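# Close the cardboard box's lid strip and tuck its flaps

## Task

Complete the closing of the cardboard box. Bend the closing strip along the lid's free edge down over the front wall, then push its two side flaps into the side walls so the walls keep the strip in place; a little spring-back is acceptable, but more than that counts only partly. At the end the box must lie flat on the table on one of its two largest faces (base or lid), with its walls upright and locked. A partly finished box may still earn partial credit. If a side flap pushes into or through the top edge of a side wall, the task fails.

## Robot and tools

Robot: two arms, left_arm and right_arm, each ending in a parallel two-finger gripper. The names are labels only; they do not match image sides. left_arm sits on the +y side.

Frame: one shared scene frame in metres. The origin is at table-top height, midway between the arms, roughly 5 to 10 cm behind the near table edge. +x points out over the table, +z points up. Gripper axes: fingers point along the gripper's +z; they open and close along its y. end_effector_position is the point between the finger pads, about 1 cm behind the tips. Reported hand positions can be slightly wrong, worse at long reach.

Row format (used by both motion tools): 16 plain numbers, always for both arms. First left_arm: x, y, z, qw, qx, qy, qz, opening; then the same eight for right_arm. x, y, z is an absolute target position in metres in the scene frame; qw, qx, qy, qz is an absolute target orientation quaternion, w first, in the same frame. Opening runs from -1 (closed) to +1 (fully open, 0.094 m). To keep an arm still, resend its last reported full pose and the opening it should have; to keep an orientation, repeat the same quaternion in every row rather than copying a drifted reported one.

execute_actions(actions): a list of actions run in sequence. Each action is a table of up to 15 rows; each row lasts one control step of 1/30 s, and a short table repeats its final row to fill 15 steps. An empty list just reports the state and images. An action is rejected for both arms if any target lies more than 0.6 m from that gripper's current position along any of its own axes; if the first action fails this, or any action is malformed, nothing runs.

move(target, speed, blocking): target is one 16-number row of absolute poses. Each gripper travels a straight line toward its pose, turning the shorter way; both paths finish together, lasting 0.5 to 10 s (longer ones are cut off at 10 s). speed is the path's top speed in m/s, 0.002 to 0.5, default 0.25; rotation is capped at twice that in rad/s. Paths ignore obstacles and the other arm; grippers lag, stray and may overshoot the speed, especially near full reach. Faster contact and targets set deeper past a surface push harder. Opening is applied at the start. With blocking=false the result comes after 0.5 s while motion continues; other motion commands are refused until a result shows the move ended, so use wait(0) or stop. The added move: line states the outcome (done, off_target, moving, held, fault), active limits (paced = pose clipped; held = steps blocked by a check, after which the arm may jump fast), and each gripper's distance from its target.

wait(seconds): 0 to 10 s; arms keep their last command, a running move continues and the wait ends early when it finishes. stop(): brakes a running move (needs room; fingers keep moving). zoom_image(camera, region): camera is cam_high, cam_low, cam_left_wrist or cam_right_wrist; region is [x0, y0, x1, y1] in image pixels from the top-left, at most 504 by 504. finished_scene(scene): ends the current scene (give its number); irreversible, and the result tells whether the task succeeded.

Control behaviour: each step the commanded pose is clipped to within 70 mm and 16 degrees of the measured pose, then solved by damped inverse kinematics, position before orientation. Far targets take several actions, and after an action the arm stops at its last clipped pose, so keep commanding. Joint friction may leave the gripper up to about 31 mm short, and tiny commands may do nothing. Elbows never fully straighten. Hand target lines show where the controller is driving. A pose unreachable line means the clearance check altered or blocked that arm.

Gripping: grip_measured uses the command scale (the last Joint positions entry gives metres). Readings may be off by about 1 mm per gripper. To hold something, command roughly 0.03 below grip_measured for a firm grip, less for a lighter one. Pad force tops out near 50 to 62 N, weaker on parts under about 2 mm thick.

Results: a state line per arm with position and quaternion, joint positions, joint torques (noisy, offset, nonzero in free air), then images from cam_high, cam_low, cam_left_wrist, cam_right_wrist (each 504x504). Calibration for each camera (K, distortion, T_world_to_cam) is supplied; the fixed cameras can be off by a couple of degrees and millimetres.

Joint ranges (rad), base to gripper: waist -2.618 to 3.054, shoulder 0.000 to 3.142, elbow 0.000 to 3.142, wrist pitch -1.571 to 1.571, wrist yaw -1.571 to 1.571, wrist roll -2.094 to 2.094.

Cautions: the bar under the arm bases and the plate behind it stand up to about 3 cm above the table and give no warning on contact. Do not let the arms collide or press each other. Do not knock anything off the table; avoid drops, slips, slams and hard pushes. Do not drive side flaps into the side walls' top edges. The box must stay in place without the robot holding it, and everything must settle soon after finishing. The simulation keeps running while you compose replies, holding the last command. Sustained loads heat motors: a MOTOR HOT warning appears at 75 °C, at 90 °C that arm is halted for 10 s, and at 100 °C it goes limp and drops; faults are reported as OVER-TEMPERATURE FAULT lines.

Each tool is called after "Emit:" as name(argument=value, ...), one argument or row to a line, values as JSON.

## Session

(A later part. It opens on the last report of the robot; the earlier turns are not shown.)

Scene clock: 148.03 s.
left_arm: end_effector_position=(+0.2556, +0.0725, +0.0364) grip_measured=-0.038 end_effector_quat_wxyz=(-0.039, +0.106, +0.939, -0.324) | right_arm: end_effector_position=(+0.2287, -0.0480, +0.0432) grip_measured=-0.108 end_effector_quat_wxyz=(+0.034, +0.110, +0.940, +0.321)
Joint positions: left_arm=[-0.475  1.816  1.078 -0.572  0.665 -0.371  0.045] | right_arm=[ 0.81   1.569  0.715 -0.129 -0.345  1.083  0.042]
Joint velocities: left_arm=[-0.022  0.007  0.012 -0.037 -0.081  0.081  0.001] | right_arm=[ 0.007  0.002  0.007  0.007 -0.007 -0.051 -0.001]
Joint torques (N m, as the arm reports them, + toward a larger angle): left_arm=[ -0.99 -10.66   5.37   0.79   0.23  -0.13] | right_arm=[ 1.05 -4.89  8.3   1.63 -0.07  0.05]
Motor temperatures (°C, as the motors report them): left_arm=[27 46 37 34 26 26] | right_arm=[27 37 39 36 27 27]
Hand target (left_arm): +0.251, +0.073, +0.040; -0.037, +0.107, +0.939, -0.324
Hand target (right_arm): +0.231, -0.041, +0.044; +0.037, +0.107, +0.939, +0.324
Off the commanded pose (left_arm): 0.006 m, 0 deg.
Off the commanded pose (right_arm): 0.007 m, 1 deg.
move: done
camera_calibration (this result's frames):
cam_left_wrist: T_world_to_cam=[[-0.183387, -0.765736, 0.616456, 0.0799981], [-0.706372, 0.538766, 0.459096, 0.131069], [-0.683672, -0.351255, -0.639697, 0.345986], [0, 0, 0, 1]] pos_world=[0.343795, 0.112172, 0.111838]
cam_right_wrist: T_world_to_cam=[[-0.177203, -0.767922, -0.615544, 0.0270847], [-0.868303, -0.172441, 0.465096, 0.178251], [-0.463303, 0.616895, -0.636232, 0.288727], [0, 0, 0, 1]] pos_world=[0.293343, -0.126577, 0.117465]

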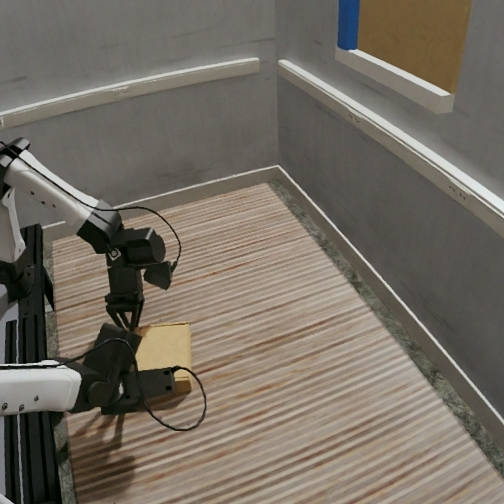

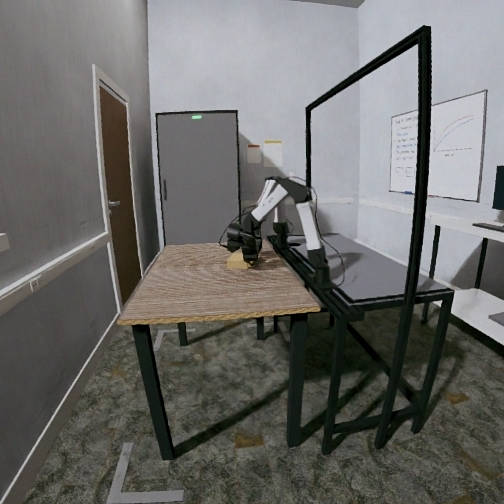

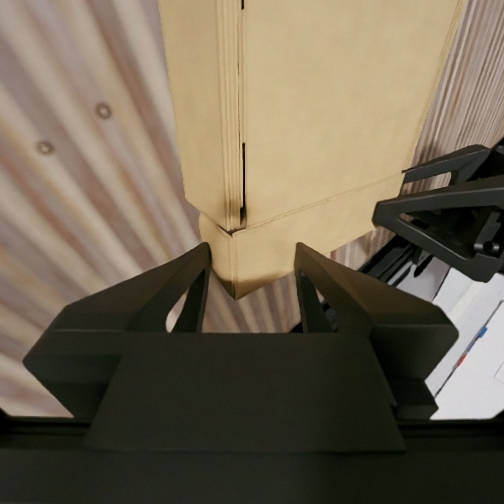

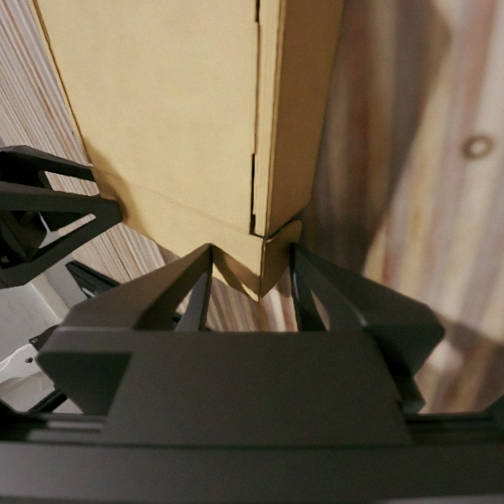

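Now lower both a little.

Emit:
move(
  target=[0.255,0.075,0.024,-0.0368,0.107,0.939,-0.3235,-0.02, 0.230,-0.044,0.034,0.0368,0.107,0.939,0.3235,-0.11],
  speed=0.01,
)

Emit:
zoom_image(
  camera="cam_left_wrist",
  region=[130,150,330,320],
)

Emit:
zoom_image(
  camera="cam_right_wrist",
  region=[170,150,370,320],
)

Scene clock: 154.47 s.
left_arm: end_effector_position=(+0.2574, +0.0716, +0.0342) grip_measured=-0.021 end_effector_quat_wxyz=(-0.030, +0.110, +0.938, -0.328) | right_arm: end_effector_position=(+0.2334, -0.0436, +0.0416) grip_measured=-0.108 end_effector_quat_wxyz=(+0.041, +0.108, +0.938, +0.328)
Joint positions: left_arm=[-0.475  1.816  1.063 -0.539  0.665 -0.37   0.046] | right_arm=[ 0.81   1.59   0.715 -0.087 -0.345  1.083  0.042]
Joint velocities: left_arm=[-0.022  0.017 -0.007  0.022 -0.007 -0.022  0.001] | right_arm=[ 0.007 -0.007 -0.012 -0.051  0.037 -0.066 -0.001]
Joint torques (N m, as the arm reports them, + toward a larger angle): left_arm=[-0.13 -7.58  5.07  1.02  0.26  0.03] | right_arm=[ 0.42 -5.1   6.08  1.69 -0.13  0.03]
Motor temperatures (°C, as the motors report them): left_arm=[27 47 37 34 26 26] | right_arm=[27 37 39 36 27 27]
Hand target (left_arm): +0.254, +0.075, +0.024; -0.037, +0.107, +0.939, -0.324
Hand target (right_arm): +0.230, -0.044, +0.034; +0.037, +0.107, +0.939, +0.324
Off the commanded pose (left_arm): 0.011 m, 1 deg.
Off the commanded pose (right_arm): 0.008 m, 1 deg.
move: off_target (left_arm)
camera_calibration (this result's frames):
cam_left_wrist: T_world_to_cam=[[-0.194477, -0.759718, 0.620489, 0.0832659], [-0.71346, 0.543667, 0.442042, 0.135888], [-0.673167, -0.356727, -0.647759, 0.343421], [0, 0, 0, 1]] pos_world=[0.344323, 0.111888, 0.11072]
cam_right_wrist: T_world_to_cam=[[-0.168122, -0.758907, -0.629122, 0.0291537], [-0.875286, -0.178643, 0.449401, 0.185865], [-0.453441, 0.626216, -0.634227, 0.285185], [0, 0, 0, 1]] pos_world=[0.296902, -0.123259, 0.115686]

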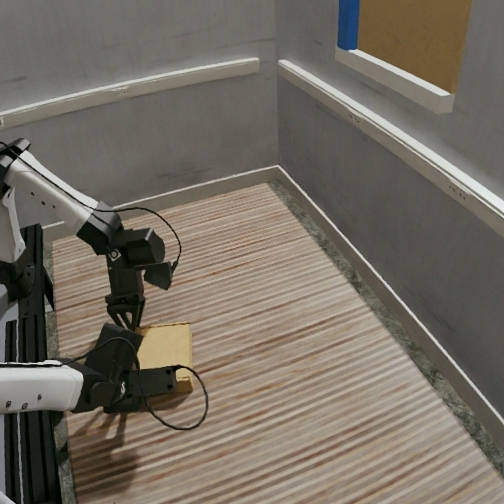

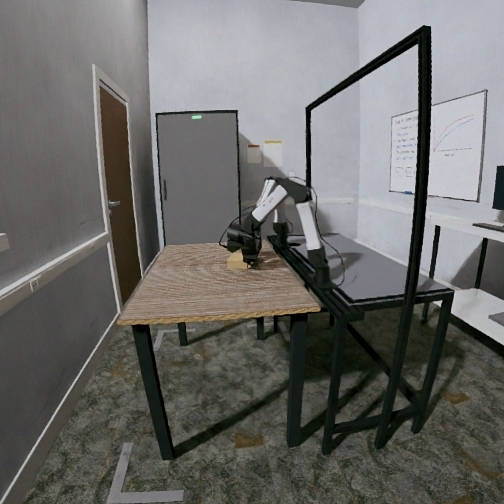

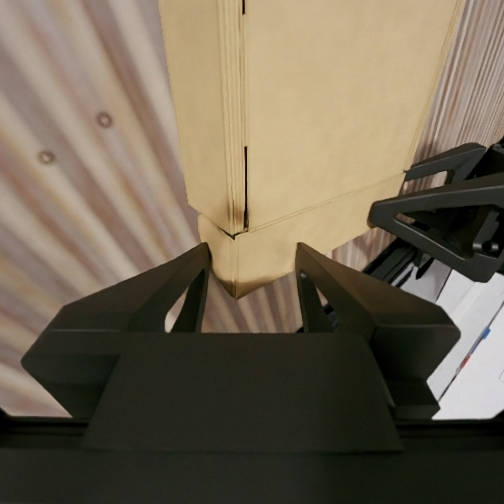

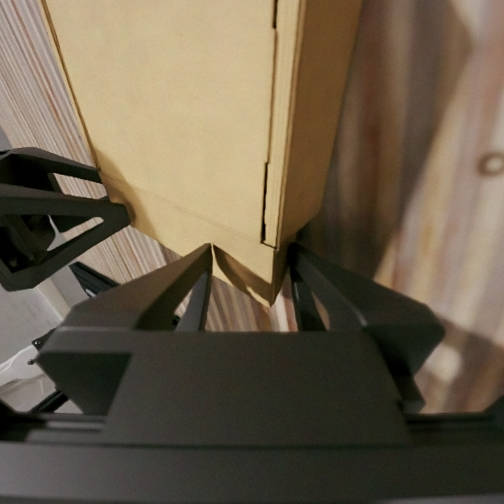

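Region (130, 150, 330, 320) of cam_left_wrist's 504x504 image, scaled by 2.520, with more detail than that image has; it fills the top 428 rows of this view, and the rest is white.

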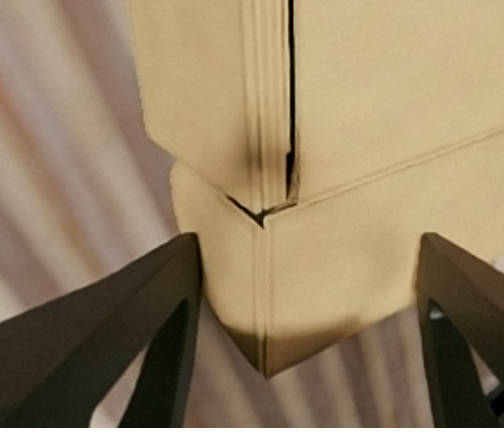

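Region (170, 150, 370, 320) of cam_right_wrist's 504x504 image, scaled by 2.520, with more detail than that image has; it fills the top 428 rows of this view, and the rest is white.

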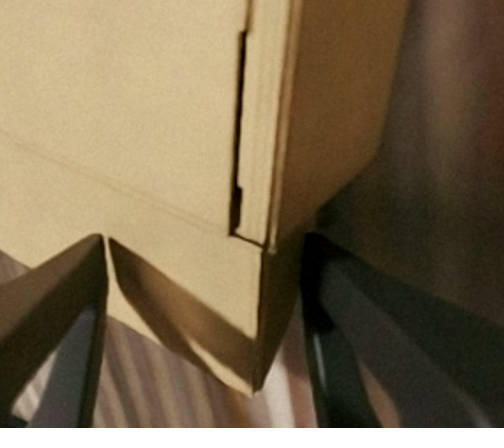

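Emit:
move(
  target=[0.254,0.077,0.018,-0.0368,0.107,0.939,-0.3235,-0.02, 0.230,-0.044,0.036,0.0368,0.107,0.939,0.3235,0.02],
  speed=0.01,
)

Emit:
zoom_image(
  camera="cam_left_wrist",
  region=[130,150,330,320],
)

Emit:
zoom_image(
  camera="cam_right_wrist",
  region=[170,150,370,320],
)

Scene clock: 161.30 s.
left_arm: end_effector_position=(+0.2571, +0.0718, +0.0311) grip_measured=-0.021 end_effector_quat_wxyz=(-0.026, +0.112, +0.937, -0.330) | right_arm: end_effector_position=(+0.2335, -0.0435, +0.0416) grip_measured=+0.018 end_effector_quat_wxyz=(+0.041, +0.108, +0.937, +0.329)
Joint positions: left_arm=[-0.475  1.816  1.046 -0.512  0.665 -0.367  0.046] | right_arm=[ 0.81   1.59   0.715 -0.086 -0.345  1.083  0.048]
Joint velocities: left_arm=[ 0.002  0.002  0.002  0.037 -0.007 -0.007 -0.001] | right_arm=[-0.012 -0.002 -0.017 -0.022  0.022  0.007 -0.   ]
Joint torques (N m, as the arm reports them, + toward a larger angle): left_arm=[ 0.11 -7.01  4.95  0.97  0.27  0.01] | right_arm=[ 0.6  -5.62  6.57  1.64 -0.11  0.04]
Motor temperatures (°C, as the motors report them): left_arm=[27 46 37 34 26 26] | right_arm=[27 37 39 36 27 27]
Hand target (left_arm): +0.253, +0.077, +0.019; -0.037, +0.107, +0.939, -0.324
Hand target (right_arm): +0.230, -0.044, +0.036; +0.037, +0.107, +0.939, +0.324
Off the commanded pose (left_arm): 0.014 m, 2 deg.
Off the commanded pose (right_arm): 0.007 m, 1 deg.
move: off_target (left_arm)
camera_calibration (this result's frames):
cam_left_wrist: T_world_to_cam=[[-0.202455, -0.756114, 0.622337, 0.0871267], [-0.716492, 0.547579, 0.432201, 0.137765], [-0.667572, -0.358398, -0.652609, 0.340107], [0, 0, 0, 1]] pos_world=[0.343393, 0.112334, 0.108193]
cam_right_wrist: T_world_to_cam=[[-0.167774, -0.758579, -0.629611, 0.0292421], [-0.875537, -0.178873, 0.448819, 0.186075], [-0.453085, 0.626548, -0.634154, 0.285108], [0, 0, 0, 1]] pos_world=[0.297, -0.123168, 0.115699]

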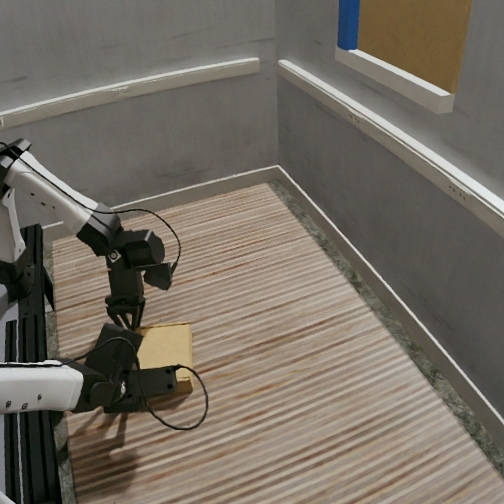

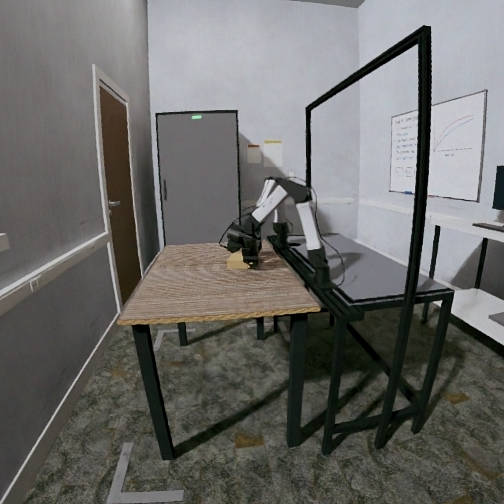

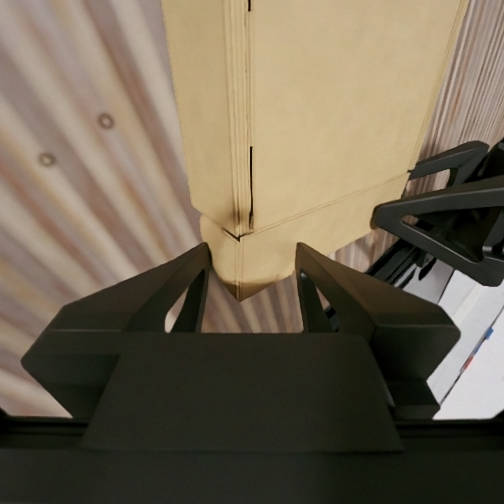

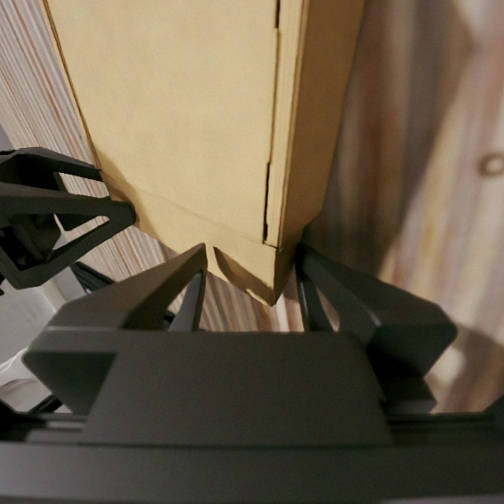

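Region (130, 150, 330, 320) of cam_left_wrist's 504x504 image, scaled by 2.520, with more detail than that image has; it fills the top 428 rows of this view, and the rest is white.

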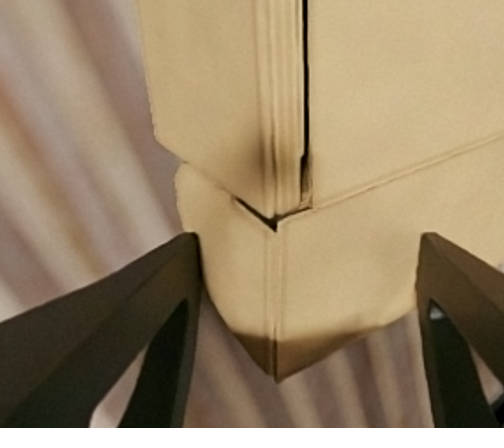

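Region (170, 150, 370, 320) of cam_right_wrist's 504x504 image, scaled by 2.520, with more detail than that image has; it fills the top 428 rows of this view, and the rest is white.

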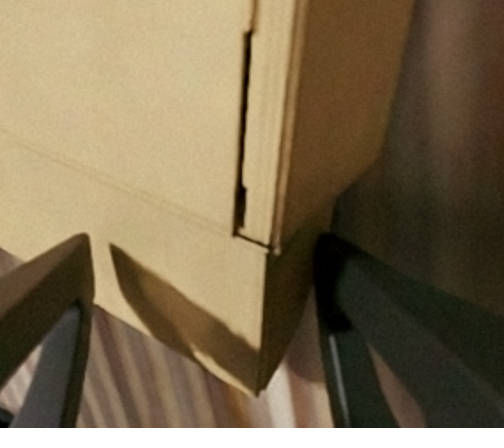

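Emit:
move(
  target=[0.254,0.077,0.018,-0.0368,0.107,0.939,-0.3235,-0.07, 0.230,-0.044,0.036,0.0368,0.107,0.939,0.3235,0.12],
  speed=0.01,
)

Emit:
zoom_image(
  camera="cam_left_wrist",
  region=[130,150,330,320],
)

Emit:
zoom_image(
  camera="cam_right_wrist",
  region=[170,150,370,320],
)

Scene clock: 170.03 s.
left_arm: end_effector_position=(+0.2571, +0.0718, +0.0311) grip_measured=-0.068 end_effector_quat_wxyz=(-0.026, +0.112, +0.937, -0.330) | right_arm: end_effector_position=(+0.2335, -0.0435, +0.0416) grip_measured=+0.118 end_effector_quat_wxyz=(+0.041, +0.108, +0.937, +0.329)
Joint positions: left_arm=[-0.475  1.816  1.046 -0.512  0.665 -0.367  0.044] | right_arm=[ 0.81   1.59   0.715 -0.086 -0.345  1.083  0.053]
Joint velocities: left_arm=[ 0.017 -0.002 -0.007  0.022  0.007  0.081 -0.   ] | right_arm=[-0.007  0.002 -0.002 -0.095 -0.051  0.007  0.   ]
Joint torques (N m, as the arm reports them, + toward a larger angle): left_arm=[ 0.12 -7.02  4.98  0.98  0.25  0.01] | right_arm=[ 0.42 -5.53  6.34  1.6  -0.12  0.  ]
Motor temperatures (°C, as the motors report them): left_arm=[27 46 37 35 26 26] | right_arm=[27 36 39 36 27 27]
Hand target (left_arm): +0.253, +0.077, +0.019; -0.037, +0.107, +0.939, -0.324
Hand target (right_arm): +0.230, -0.044, +0.036; +0.037, +0.107, +0.939, +0.324
Off the commanded pose (left_arm): 0.014 m, 2 deg.
Off the commanded pose (right_arm): 0.007 m, 1 deg.
move: off_target (left_arm)
camera_calibration (this result's frames):
cam_left_wrist: T_world_to_cam=[[-0.202455, -0.756114, 0.622337, 0.0871267], [-0.716492, 0.547579, 0.432201, 0.137765], [-0.667572, -0.358398, -0.652609, 0.340107], [0, 0, 0, 1]] pos_world=[0.343393, 0.112334, 0.108193]
cam_right_wrist: T_world_to_cam=[[-0.167774, -0.758579, -0.629611, 0.0292421], [-0.875537, -0.178873, 0.448819, 0.186075], [-0.453085, 0.626548, -0.634154, 0.285108], [0, 0, 0, 1]] pos_world=[0.297, -0.123168, 0.115699]

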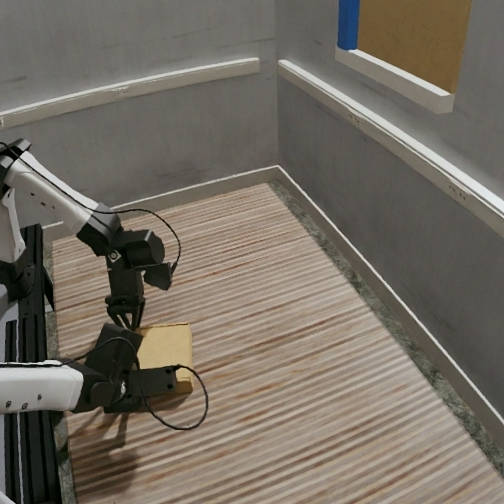

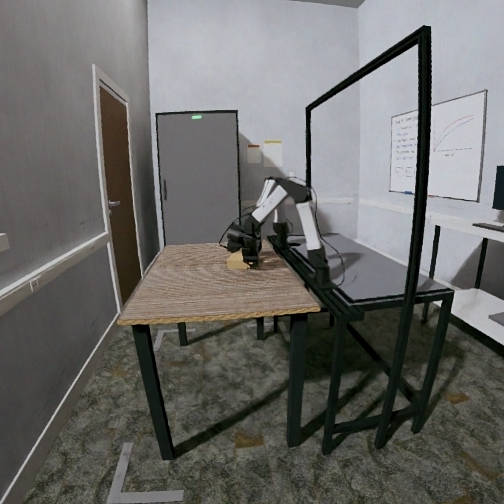

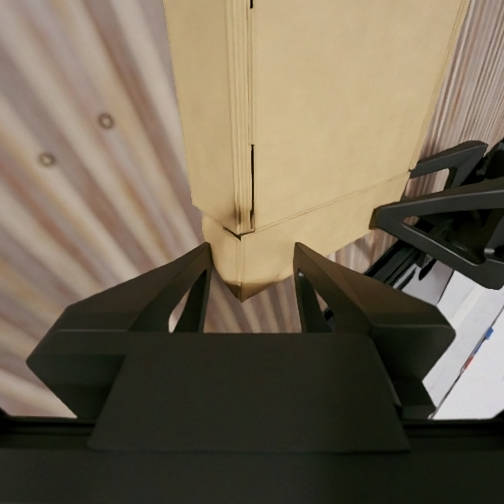

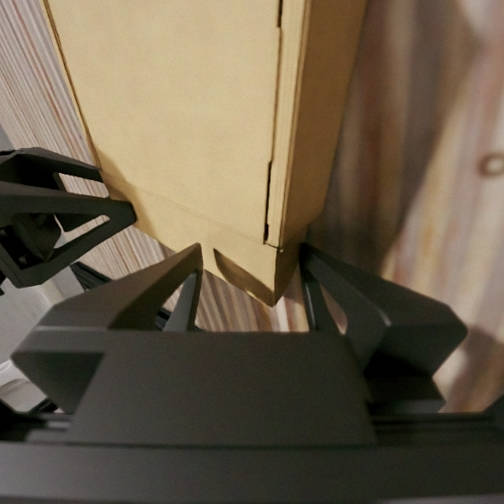

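Region (130, 150, 330, 320) of cam_left_wrist's 504x504 image, scaled by 2.520, with more detail than that image has; it fills the top 428 rows of this view, and the rest is white.

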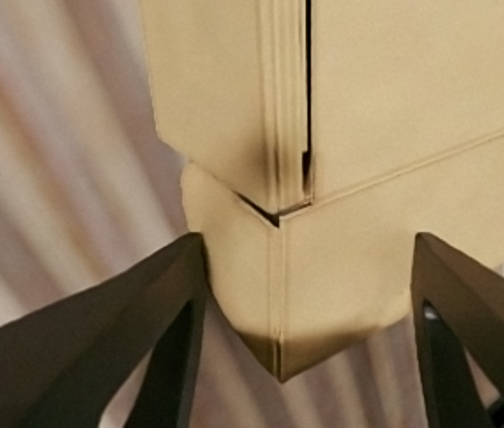

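Region (170, 150, 370, 320) of cam_right_wrist's 504x504 image, scaled by 2.520, with more detail than that image has; it fills the top 428 rows of this view, and the rest is white.

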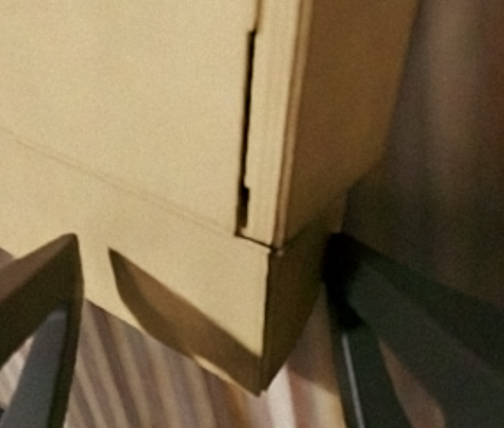

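D following out. Continue, with left pressing more.

Emit:
move(
  target=[0.254,0.077,0.012,-0.0368,0.107,0.939,-0.3235,-0.09, 0.230,-0.044,0.036,0.0368,0.107,0.939,0.3235,0.2],
  speed=0.015,
)

Emit:
zoom_image(
  camera="cam_left_wrist",
  region=[130,150,330,320],
)

Emit:
zoom_image(
  camera="cam_right_wrist",
  region=[170,150,370,320],
)

Scene clock: 175.17 s.
left_arm: end_effector_position=(+0.2585, +0.0704, +0.0288) grip_measured=-0.088 end_effector_quat_wxyz=(-0.022, +0.115, +0.936, -0.333) | right_arm: end_effector_position=(+0.2335, -0.0435, +0.0416) grip_measured=+0.198 end_effector_quat_wxyz=(+0.041, +0.108, +0.937, +0.329)
Joint positions: left_arm=[-0.475  1.822  1.04  -0.488  0.67  -0.366  0.043] | right_arm=[ 0.81   1.59   0.715 -0.086 -0.345  1.083  0.056]
Joint velocities: left_arm=[-0.007  0.002 -0.022 -0.037  0.007  0.081 -0.   ] | right_arm=[-0.012  0.007 -0.012 -0.037 -0.007 -0.007  0.001]
Joint torques (N m, as the arm reports them, + toward a larger angle): left_arm=[ 0.15 -6.55  4.6   0.96  0.25 -0.01] | right_arm=[ 0.35 -5.41  6.38  1.61 -0.14  0.  ]
Motor temperatures (°C, as the motors report them): left_arm=[27 45 37 35 26 26] | right_arm=[27 36 39 37 27 27]
Hand target (left_arm): +0.253, +0.077, +0.013; -0.037, +0.107, +0.939, -0.324
Hand target (right_arm): +0.230, -0.044, +0.036; +0.037, +0.107, +0.939, +0.324
Off the commanded pose (left_arm): 0.019 m, 2 deg.
Off the commanded pose (right_arm): 0.007 m, 1 deg.
move: off_target (left_arm)
camera_calibration (this result's frames):
cam_left_wrist: T_world_to_cam=[[-0.209114, -0.749849, 0.627692, 0.0888401], [-0.718496, 0.553236, 0.421538, 0.140915], [-0.663351, -0.362845, -0.654453, 0.338355], [0, 0, 0, 1]] pos_world=[0.344273, 0.111428, 0.106273]
cam_right_wrist: T_world_to_cam=[[-0.167774, -0.758579, -0.629611, 0.0292421], [-0.875537, -0.178873, 0.448819, 0.186075], [-0.453085, 0.626548, -0.634154, 0.285108], [0, 0, 0, 1]] pos_world=[0.297, -0.123168, 0.115699]

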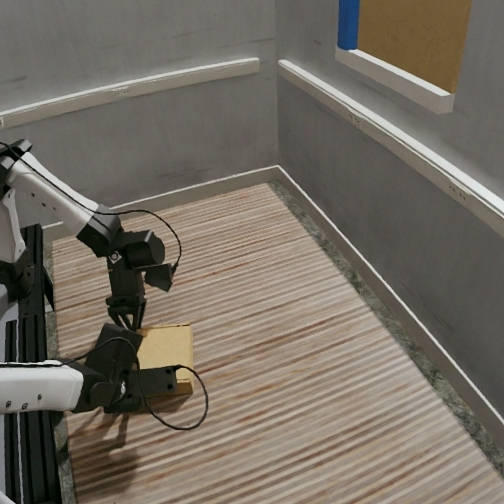

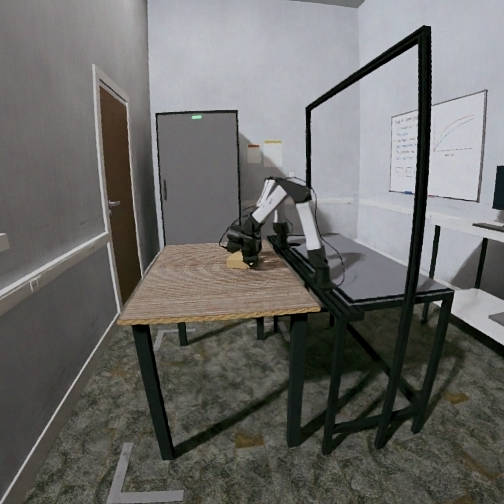

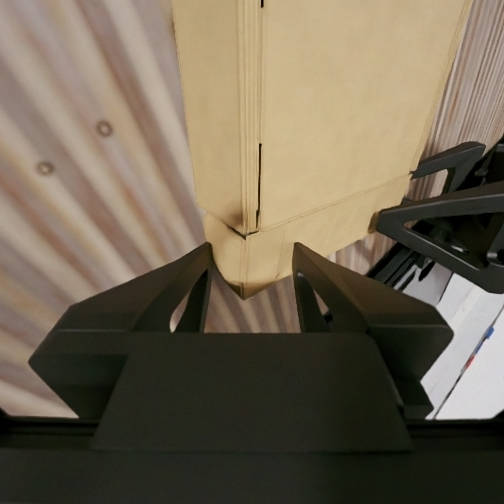

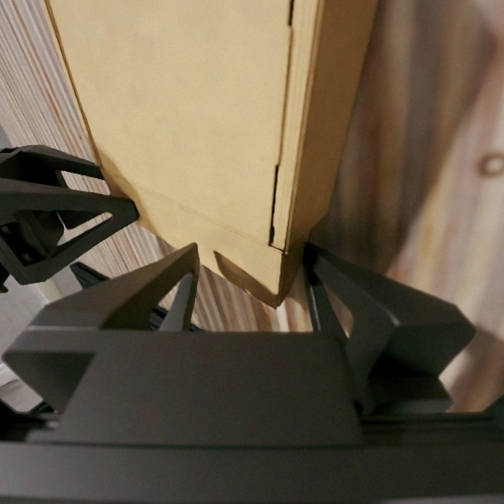

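Region (130, 150, 330, 320) of cam_left_wrist's 504x504 image, scaled by 2.520, with more detail than that image has; it fills the top 428 rows of this view, and the rest is white.

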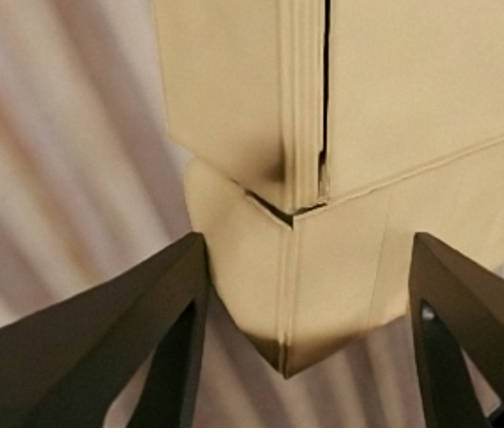

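Region (170, 150, 370, 320) of cam_right_wrist's 504x504 image, scaled by 2.520, with more detail than that image has; it fills the top 428 rows of this view, and the rest is white.

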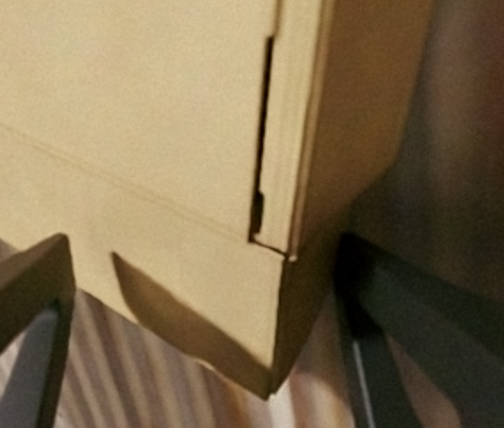

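Emit:
move(
  target=[0.254,0.077,0.016,-0.0368,0.107,0.939,-0.3235,-0.09, 0.230,-0.044,0.036,0.0368,0.107,0.939,0.3235,0.32],
  speed=0.015,
)

Emit:
zoom_image(
  camera="cam_left_wrist",
  region=[130,150,330,320],
)

Emit:
zoom_image(
  camera="cam_right_wrist",
  region=[170,150,370,320],
)

Scene clock: 181.17 s.
left_arm: end_effector_position=(+0.2584, +0.0704, +0.0288) grip_measured=-0.088 end_effector_quat_wxyz=(-0.022, +0.115, +0.935, -0.334) | right_arm: end_effector_position=(+0.2335, -0.0435, +0.0416) grip_measured=+0.318 end_effector_quat_wxyz=(+0.041, +0.108, +0.937, +0.329)
Joint positions: left_arm=[-0.475  1.822  1.039 -0.488  0.67  -0.366  0.043] | right_arm=[ 0.81   1.59   0.715 -0.086 -0.345  1.083  0.062]
Joint velocities: left_arm=[-0.007  0.002  0.012  0.007  0.081 -0.066 -0.001] | right_arm=[ 0.007 -0.007 -0.007 -0.022 -0.037  0.022 -0.001]
Joint torques (N m, as the arm reports them, + toward a larger angle): left_arm=[ 0.07 -7.22  5.22  0.86  0.21 -0.01] | right_arm=[ 0.38 -5.67  6.29  1.66 -0.08  0.05]
Motor temperatures (°C, as the motors report them): left_arm=[27 45 37 35 26 26] | right_arm=[27 36 39 37 27 27]
Hand target (left_arm): +0.253, +0.077, +0.017; -0.037, +0.107, +0.939, -0.324
Hand target (right_arm): +0.230, -0.044, +0.036; +0.037, +0.107, +0.939, +0.324
Off the commanded pose (left_arm): 0.015 m, 2 deg.
Off the commanded pose (right_arm): 0.007 m, 1 deg.
move: off_target (left_arm)
camera_calibration (this result's frames):
cam_left_wrist: T_world_to_cam=[[-0.20903, -0.749407, 0.628248, 0.0887107], [-0.718231, 0.553646, 0.42145, 0.140769], [-0.663664, -0.363131, -0.653976, 0.338344], [0, 0, 0, 1]] pos_world=[0.344195, 0.111408, 0.10621]
cam_right_wrist: T_world_to_cam=[[-0.167774, -0.758579, -0.629611, 0.0292421], [-0.875537, -0.178873, 0.448819, 0.186075], [-0.453085, 0.626548, -0.634154, 0.285108], [0, 0, 0, 1]] pos_world=[0.297, -0.123168, 0.115699]

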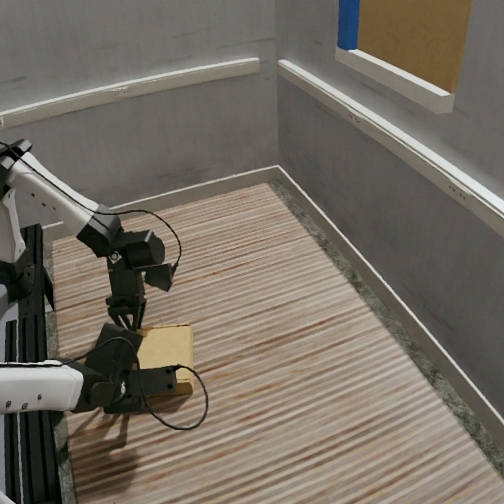

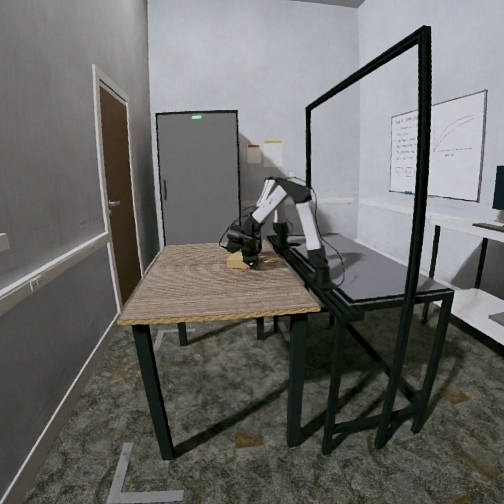

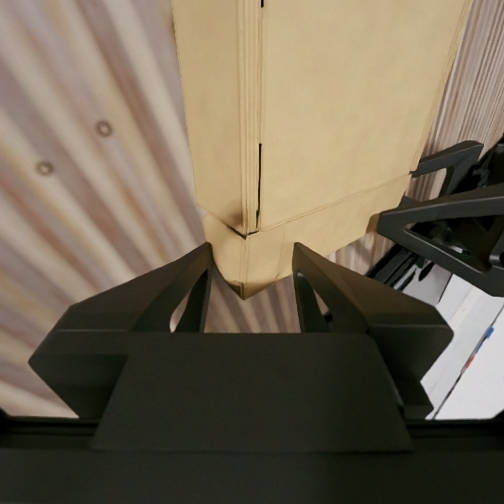

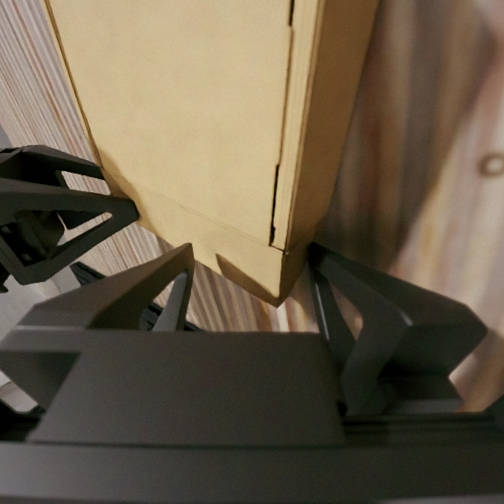

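Region (130, 150, 330, 320) of cam_left_wrist's 504x504 image, scaled by 2.520, with more detail than that image has; it fills the top 428 rows of this view, and the rest is white.

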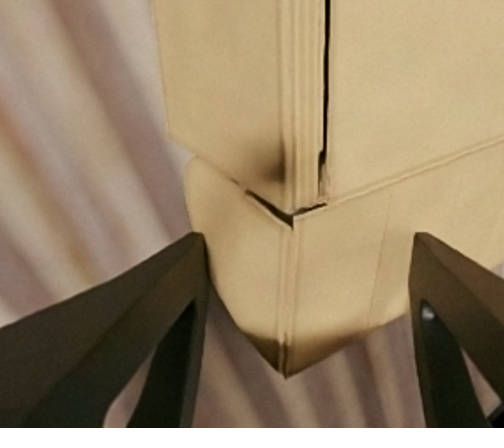

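Region (170, 150, 370, 320) of cam_right_wrist's 504x504 image, scaled by 2.520, with more detail than that image has; it fills the top 428 rows of this view, and the rest is white.

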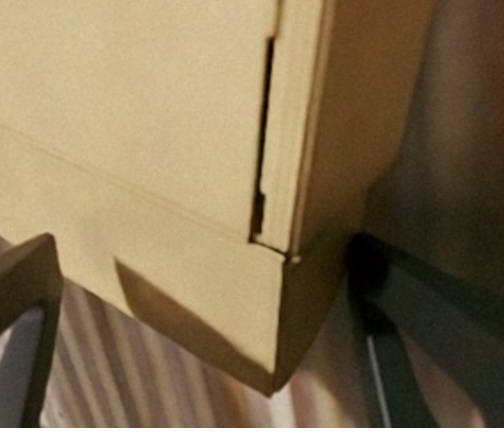

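Emit:
move(
  target=[0.254,0.077,0.016,-0.0368,0.107,0.939,-0.3235,-0.09, 0.230,-0.044,0.036,0.0368,0.107,0.939,0.3235,0.42],
  speed=0.015,
)

Emit:
zoom_image(
  camera="cam_right_wrist",
  region=[200,150,400,320],
)

Scene clock: 185.30 s.
left_arm: end_effector_position=(+0.2584, +0.0704, +0.0288) grip_measured=-0.088 end_effector_quat_wxyz=(-0.022, +0.115, +0.935, -0.334) | right_arm: end_effector_position=(+0.2335, -0.0435, +0.0416) grip_measured=+0.418 end_effector_quat_wxyz=(+0.041, +0.108, +0.937, +0.329)
Joint positions: left_arm=[-0.475  1.822  1.039 -0.488  0.67  -0.366  0.043] | right_arm=[ 0.81   1.59   0.715 -0.086 -0.345  1.083  0.067]
Joint velocities: left_arm=[-0.042  0.012 -0.002 -0.051 -0.007  0.051 -0.001] | right_arm=[-0.007 -0.017 -0.007  0.037 -0.007 -0.066 -0.001]
Joint torques (N m, as the arm reports them, + toward a larger angle): left_arm=[ 0.08 -7.18  5.21  0.85  0.21  0.  ] | right_arm=[ 0.44 -5.55  6.17  1.67 -0.15  0.05]
Motor temperatures (°C, as the motors report them): left_arm=[27 44 37 34 26 26] | right_arm=[27 36 39 37 27 27]
Hand target (left_arm): +0.253, +0.077, +0.017; -0.037, +0.107, +0.939, -0.324
Hand target (right_arm): +0.230, -0.044, +0.036; +0.037, +0.107, +0.939, +0.324
Off the commanded pose (left_arm): 0.015 m, 2 deg.
Off the commanded pose (right_arm): 0.007 m, 1 deg.
move: off_target (left_arm)
camera_calibration (this result's frames):
cam_left_wrist: T_world_to_cam=[[-0.20903, -0.749407, 0.628248, 0.0887107], [-0.718231, 0.553646, 0.42145, 0.140769], [-0.663664, -0.363131, -0.653976, 0.338344], [0, 0, 0, 1]] pos_world=[0.344195, 0.111408, 0.10621]
cam_right_wrist: T_world_to_cam=[[-0.167774, -0.758579, -0.629611, 0.0292421], [-0.875537, -0.178873, 0.448819, 0.186075], [-0.453085, 0.626548, -0.634154, 0.285108], [0, 0, 0, 1]] pos_world=[0.297, -0.123168, 0.115699]

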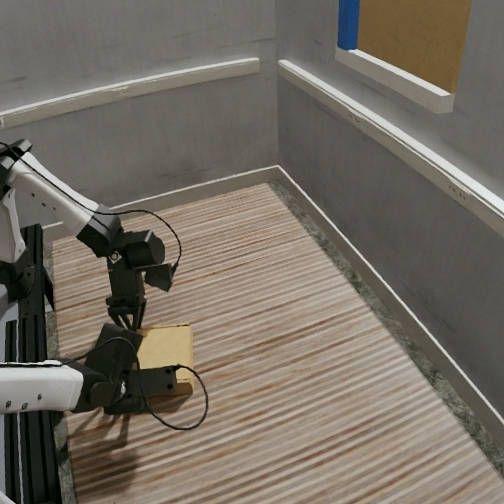

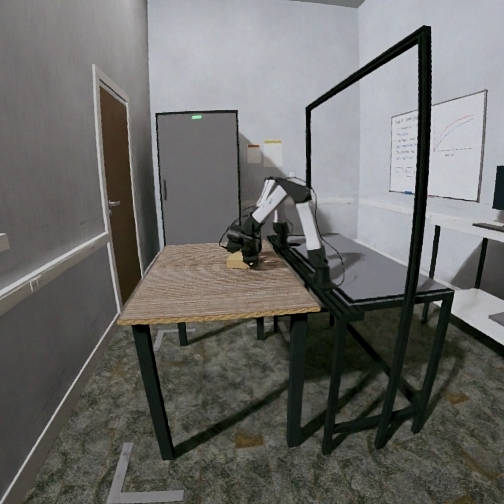

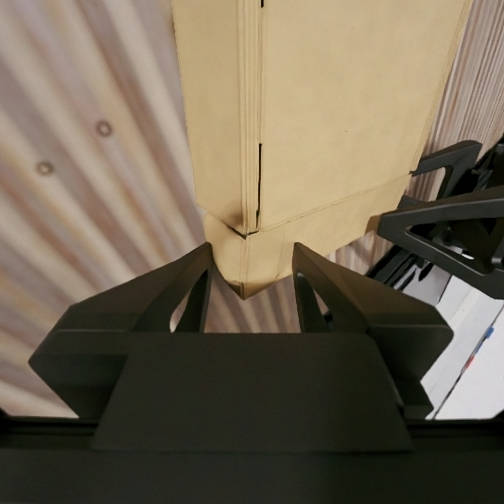

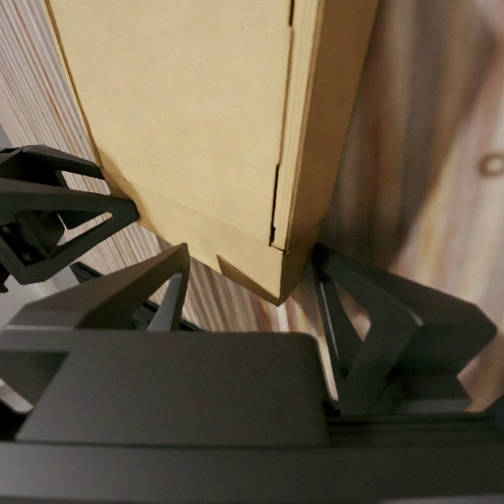

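Region (200, 150, 400, 320) of cam_right_wrist's 504x504 image, scaled by 2.520, with more detail than that image has; it fills the top 428 rows of this view, and the rest is white.

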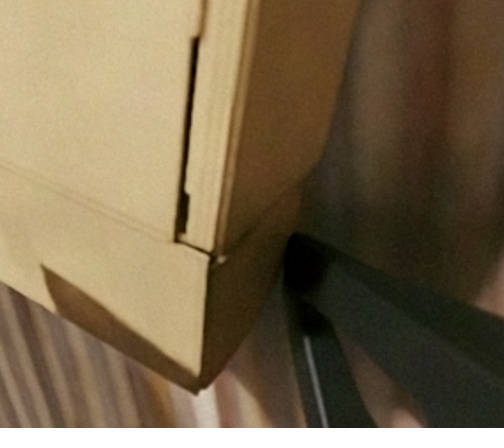

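Emit:
move(
  target=[0.254,0.077,0.012,-0.0368,0.107,0.939,-0.3235,-0.09, 0.230,-0.044,0.036,0.0368,0.107,0.939,0.3235,0.6],
  speed=0.015,
)

Emit:
zoom_image(
  camera="cam_right_wrist",
  region=[200,150,400,320],
)

Scene clock: 190.00 s.
left_arm: end_effector_position=(+0.2585, +0.0702, +0.0289) grip_measured=-0.088 end_effector_quat_wxyz=(-0.022, +0.115, +0.935, -0.334) | right_arm: end_effector_position=(+0.2335, -0.0435, +0.0416) grip_measured=+0.598 end_effector_quat_wxyz=(+0.041, +0.108, +0.937, +0.329)
Joint positions: left_arm=[-0.475  1.822  1.039 -0.487  0.671 -0.366  0.043] | right_arm=[ 0.81   1.59   0.715 -0.086 -0.345  1.083  0.075]
Joint velocities: left_arm=[ 0.002  0.002 -0.012  0.007 -0.081 -0.007 -0.   ] | right_arm=[ 0.002  0.002  0.007 -0.022  0.037  0.007  0.001]
Joint torques (N m, as the arm reports them, + toward a larger angle): left_arm=[ 0.11 -6.59  4.69  0.97  0.22 -0.01] | right_arm=[ 0.47 -5.5   6.41  1.64 -0.15  0.02]
Motor temperatures (°C, as the motors report them): left_arm=[27 44 37 34 26 26] | right_arm=[27 36 39 37 27 27]
Hand target (left_arm): +0.253, +0.077, +0.013; -0.037, +0.107, +0.939, -0.324
Hand target (right_arm): +0.230, -0.044, +0.036; +0.037, +0.107, +0.939, +0.324
Off the commanded pose (left_arm): 0.019 m, 2 deg.
Off the commanded pose (right_arm): 0.007 m, 1 deg.
move: off_target (left_arm)
camera_calibration (this result's frames):
cam_left_wrist: T_world_to_cam=[[-0.209423, -0.748945, 0.628668, 0.0886505], [-0.718365, 0.554027, 0.420721, 0.1409], [-0.663396, -0.363504, -0.654042, 0.338377], [0, 0, 0, 1]] pos_world=[0.344261, 0.111333, 0.106301]
cam_right_wrist: T_world_to_cam=[[-0.167774, -0.758579, -0.629611, 0.0292421], [-0.875537, -0.178873, 0.448819, 0.186075], [-0.453085, 0.626548, -0.634154, 0.285108], [0, 0, 0, 1]] pos_world=[0.297, -0.123168, 0.115699]

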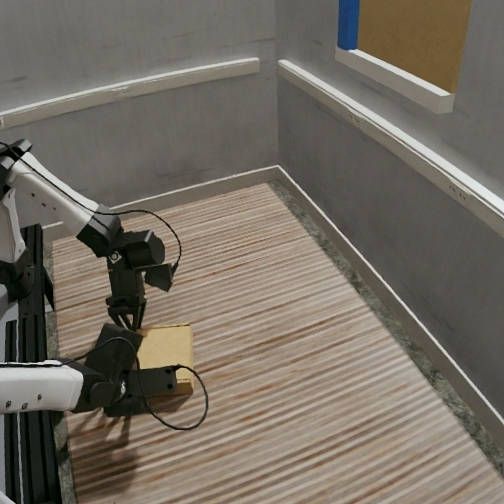

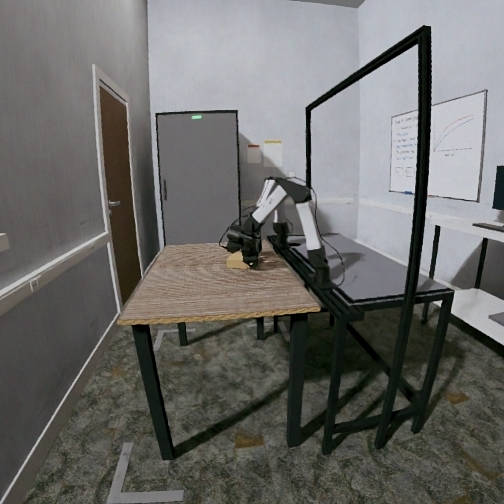

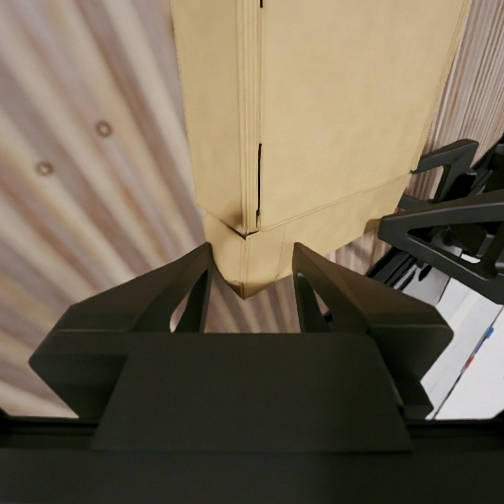

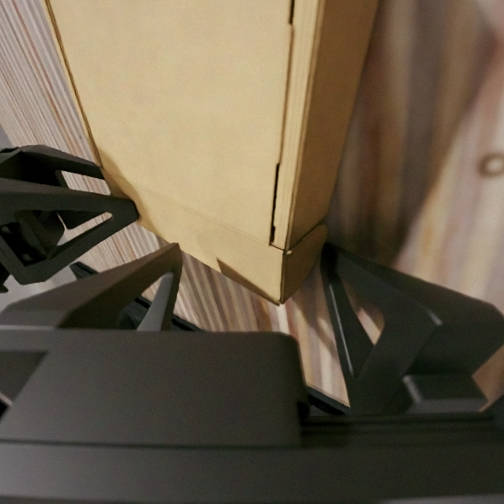

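Region (200, 150, 400, 320) of cam_right_wrist's 504x504 image, scaled by 2.520, with more detail than that image has; it fills the top 428 rows of this view, and the rest is white.

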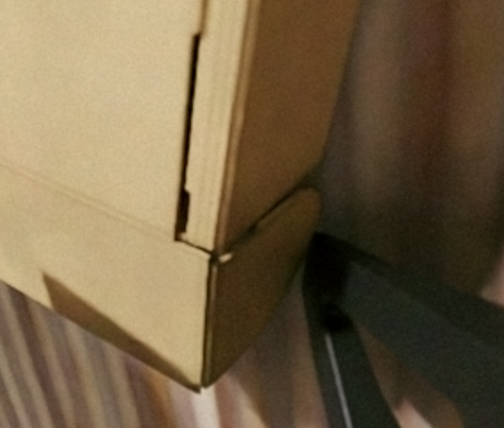

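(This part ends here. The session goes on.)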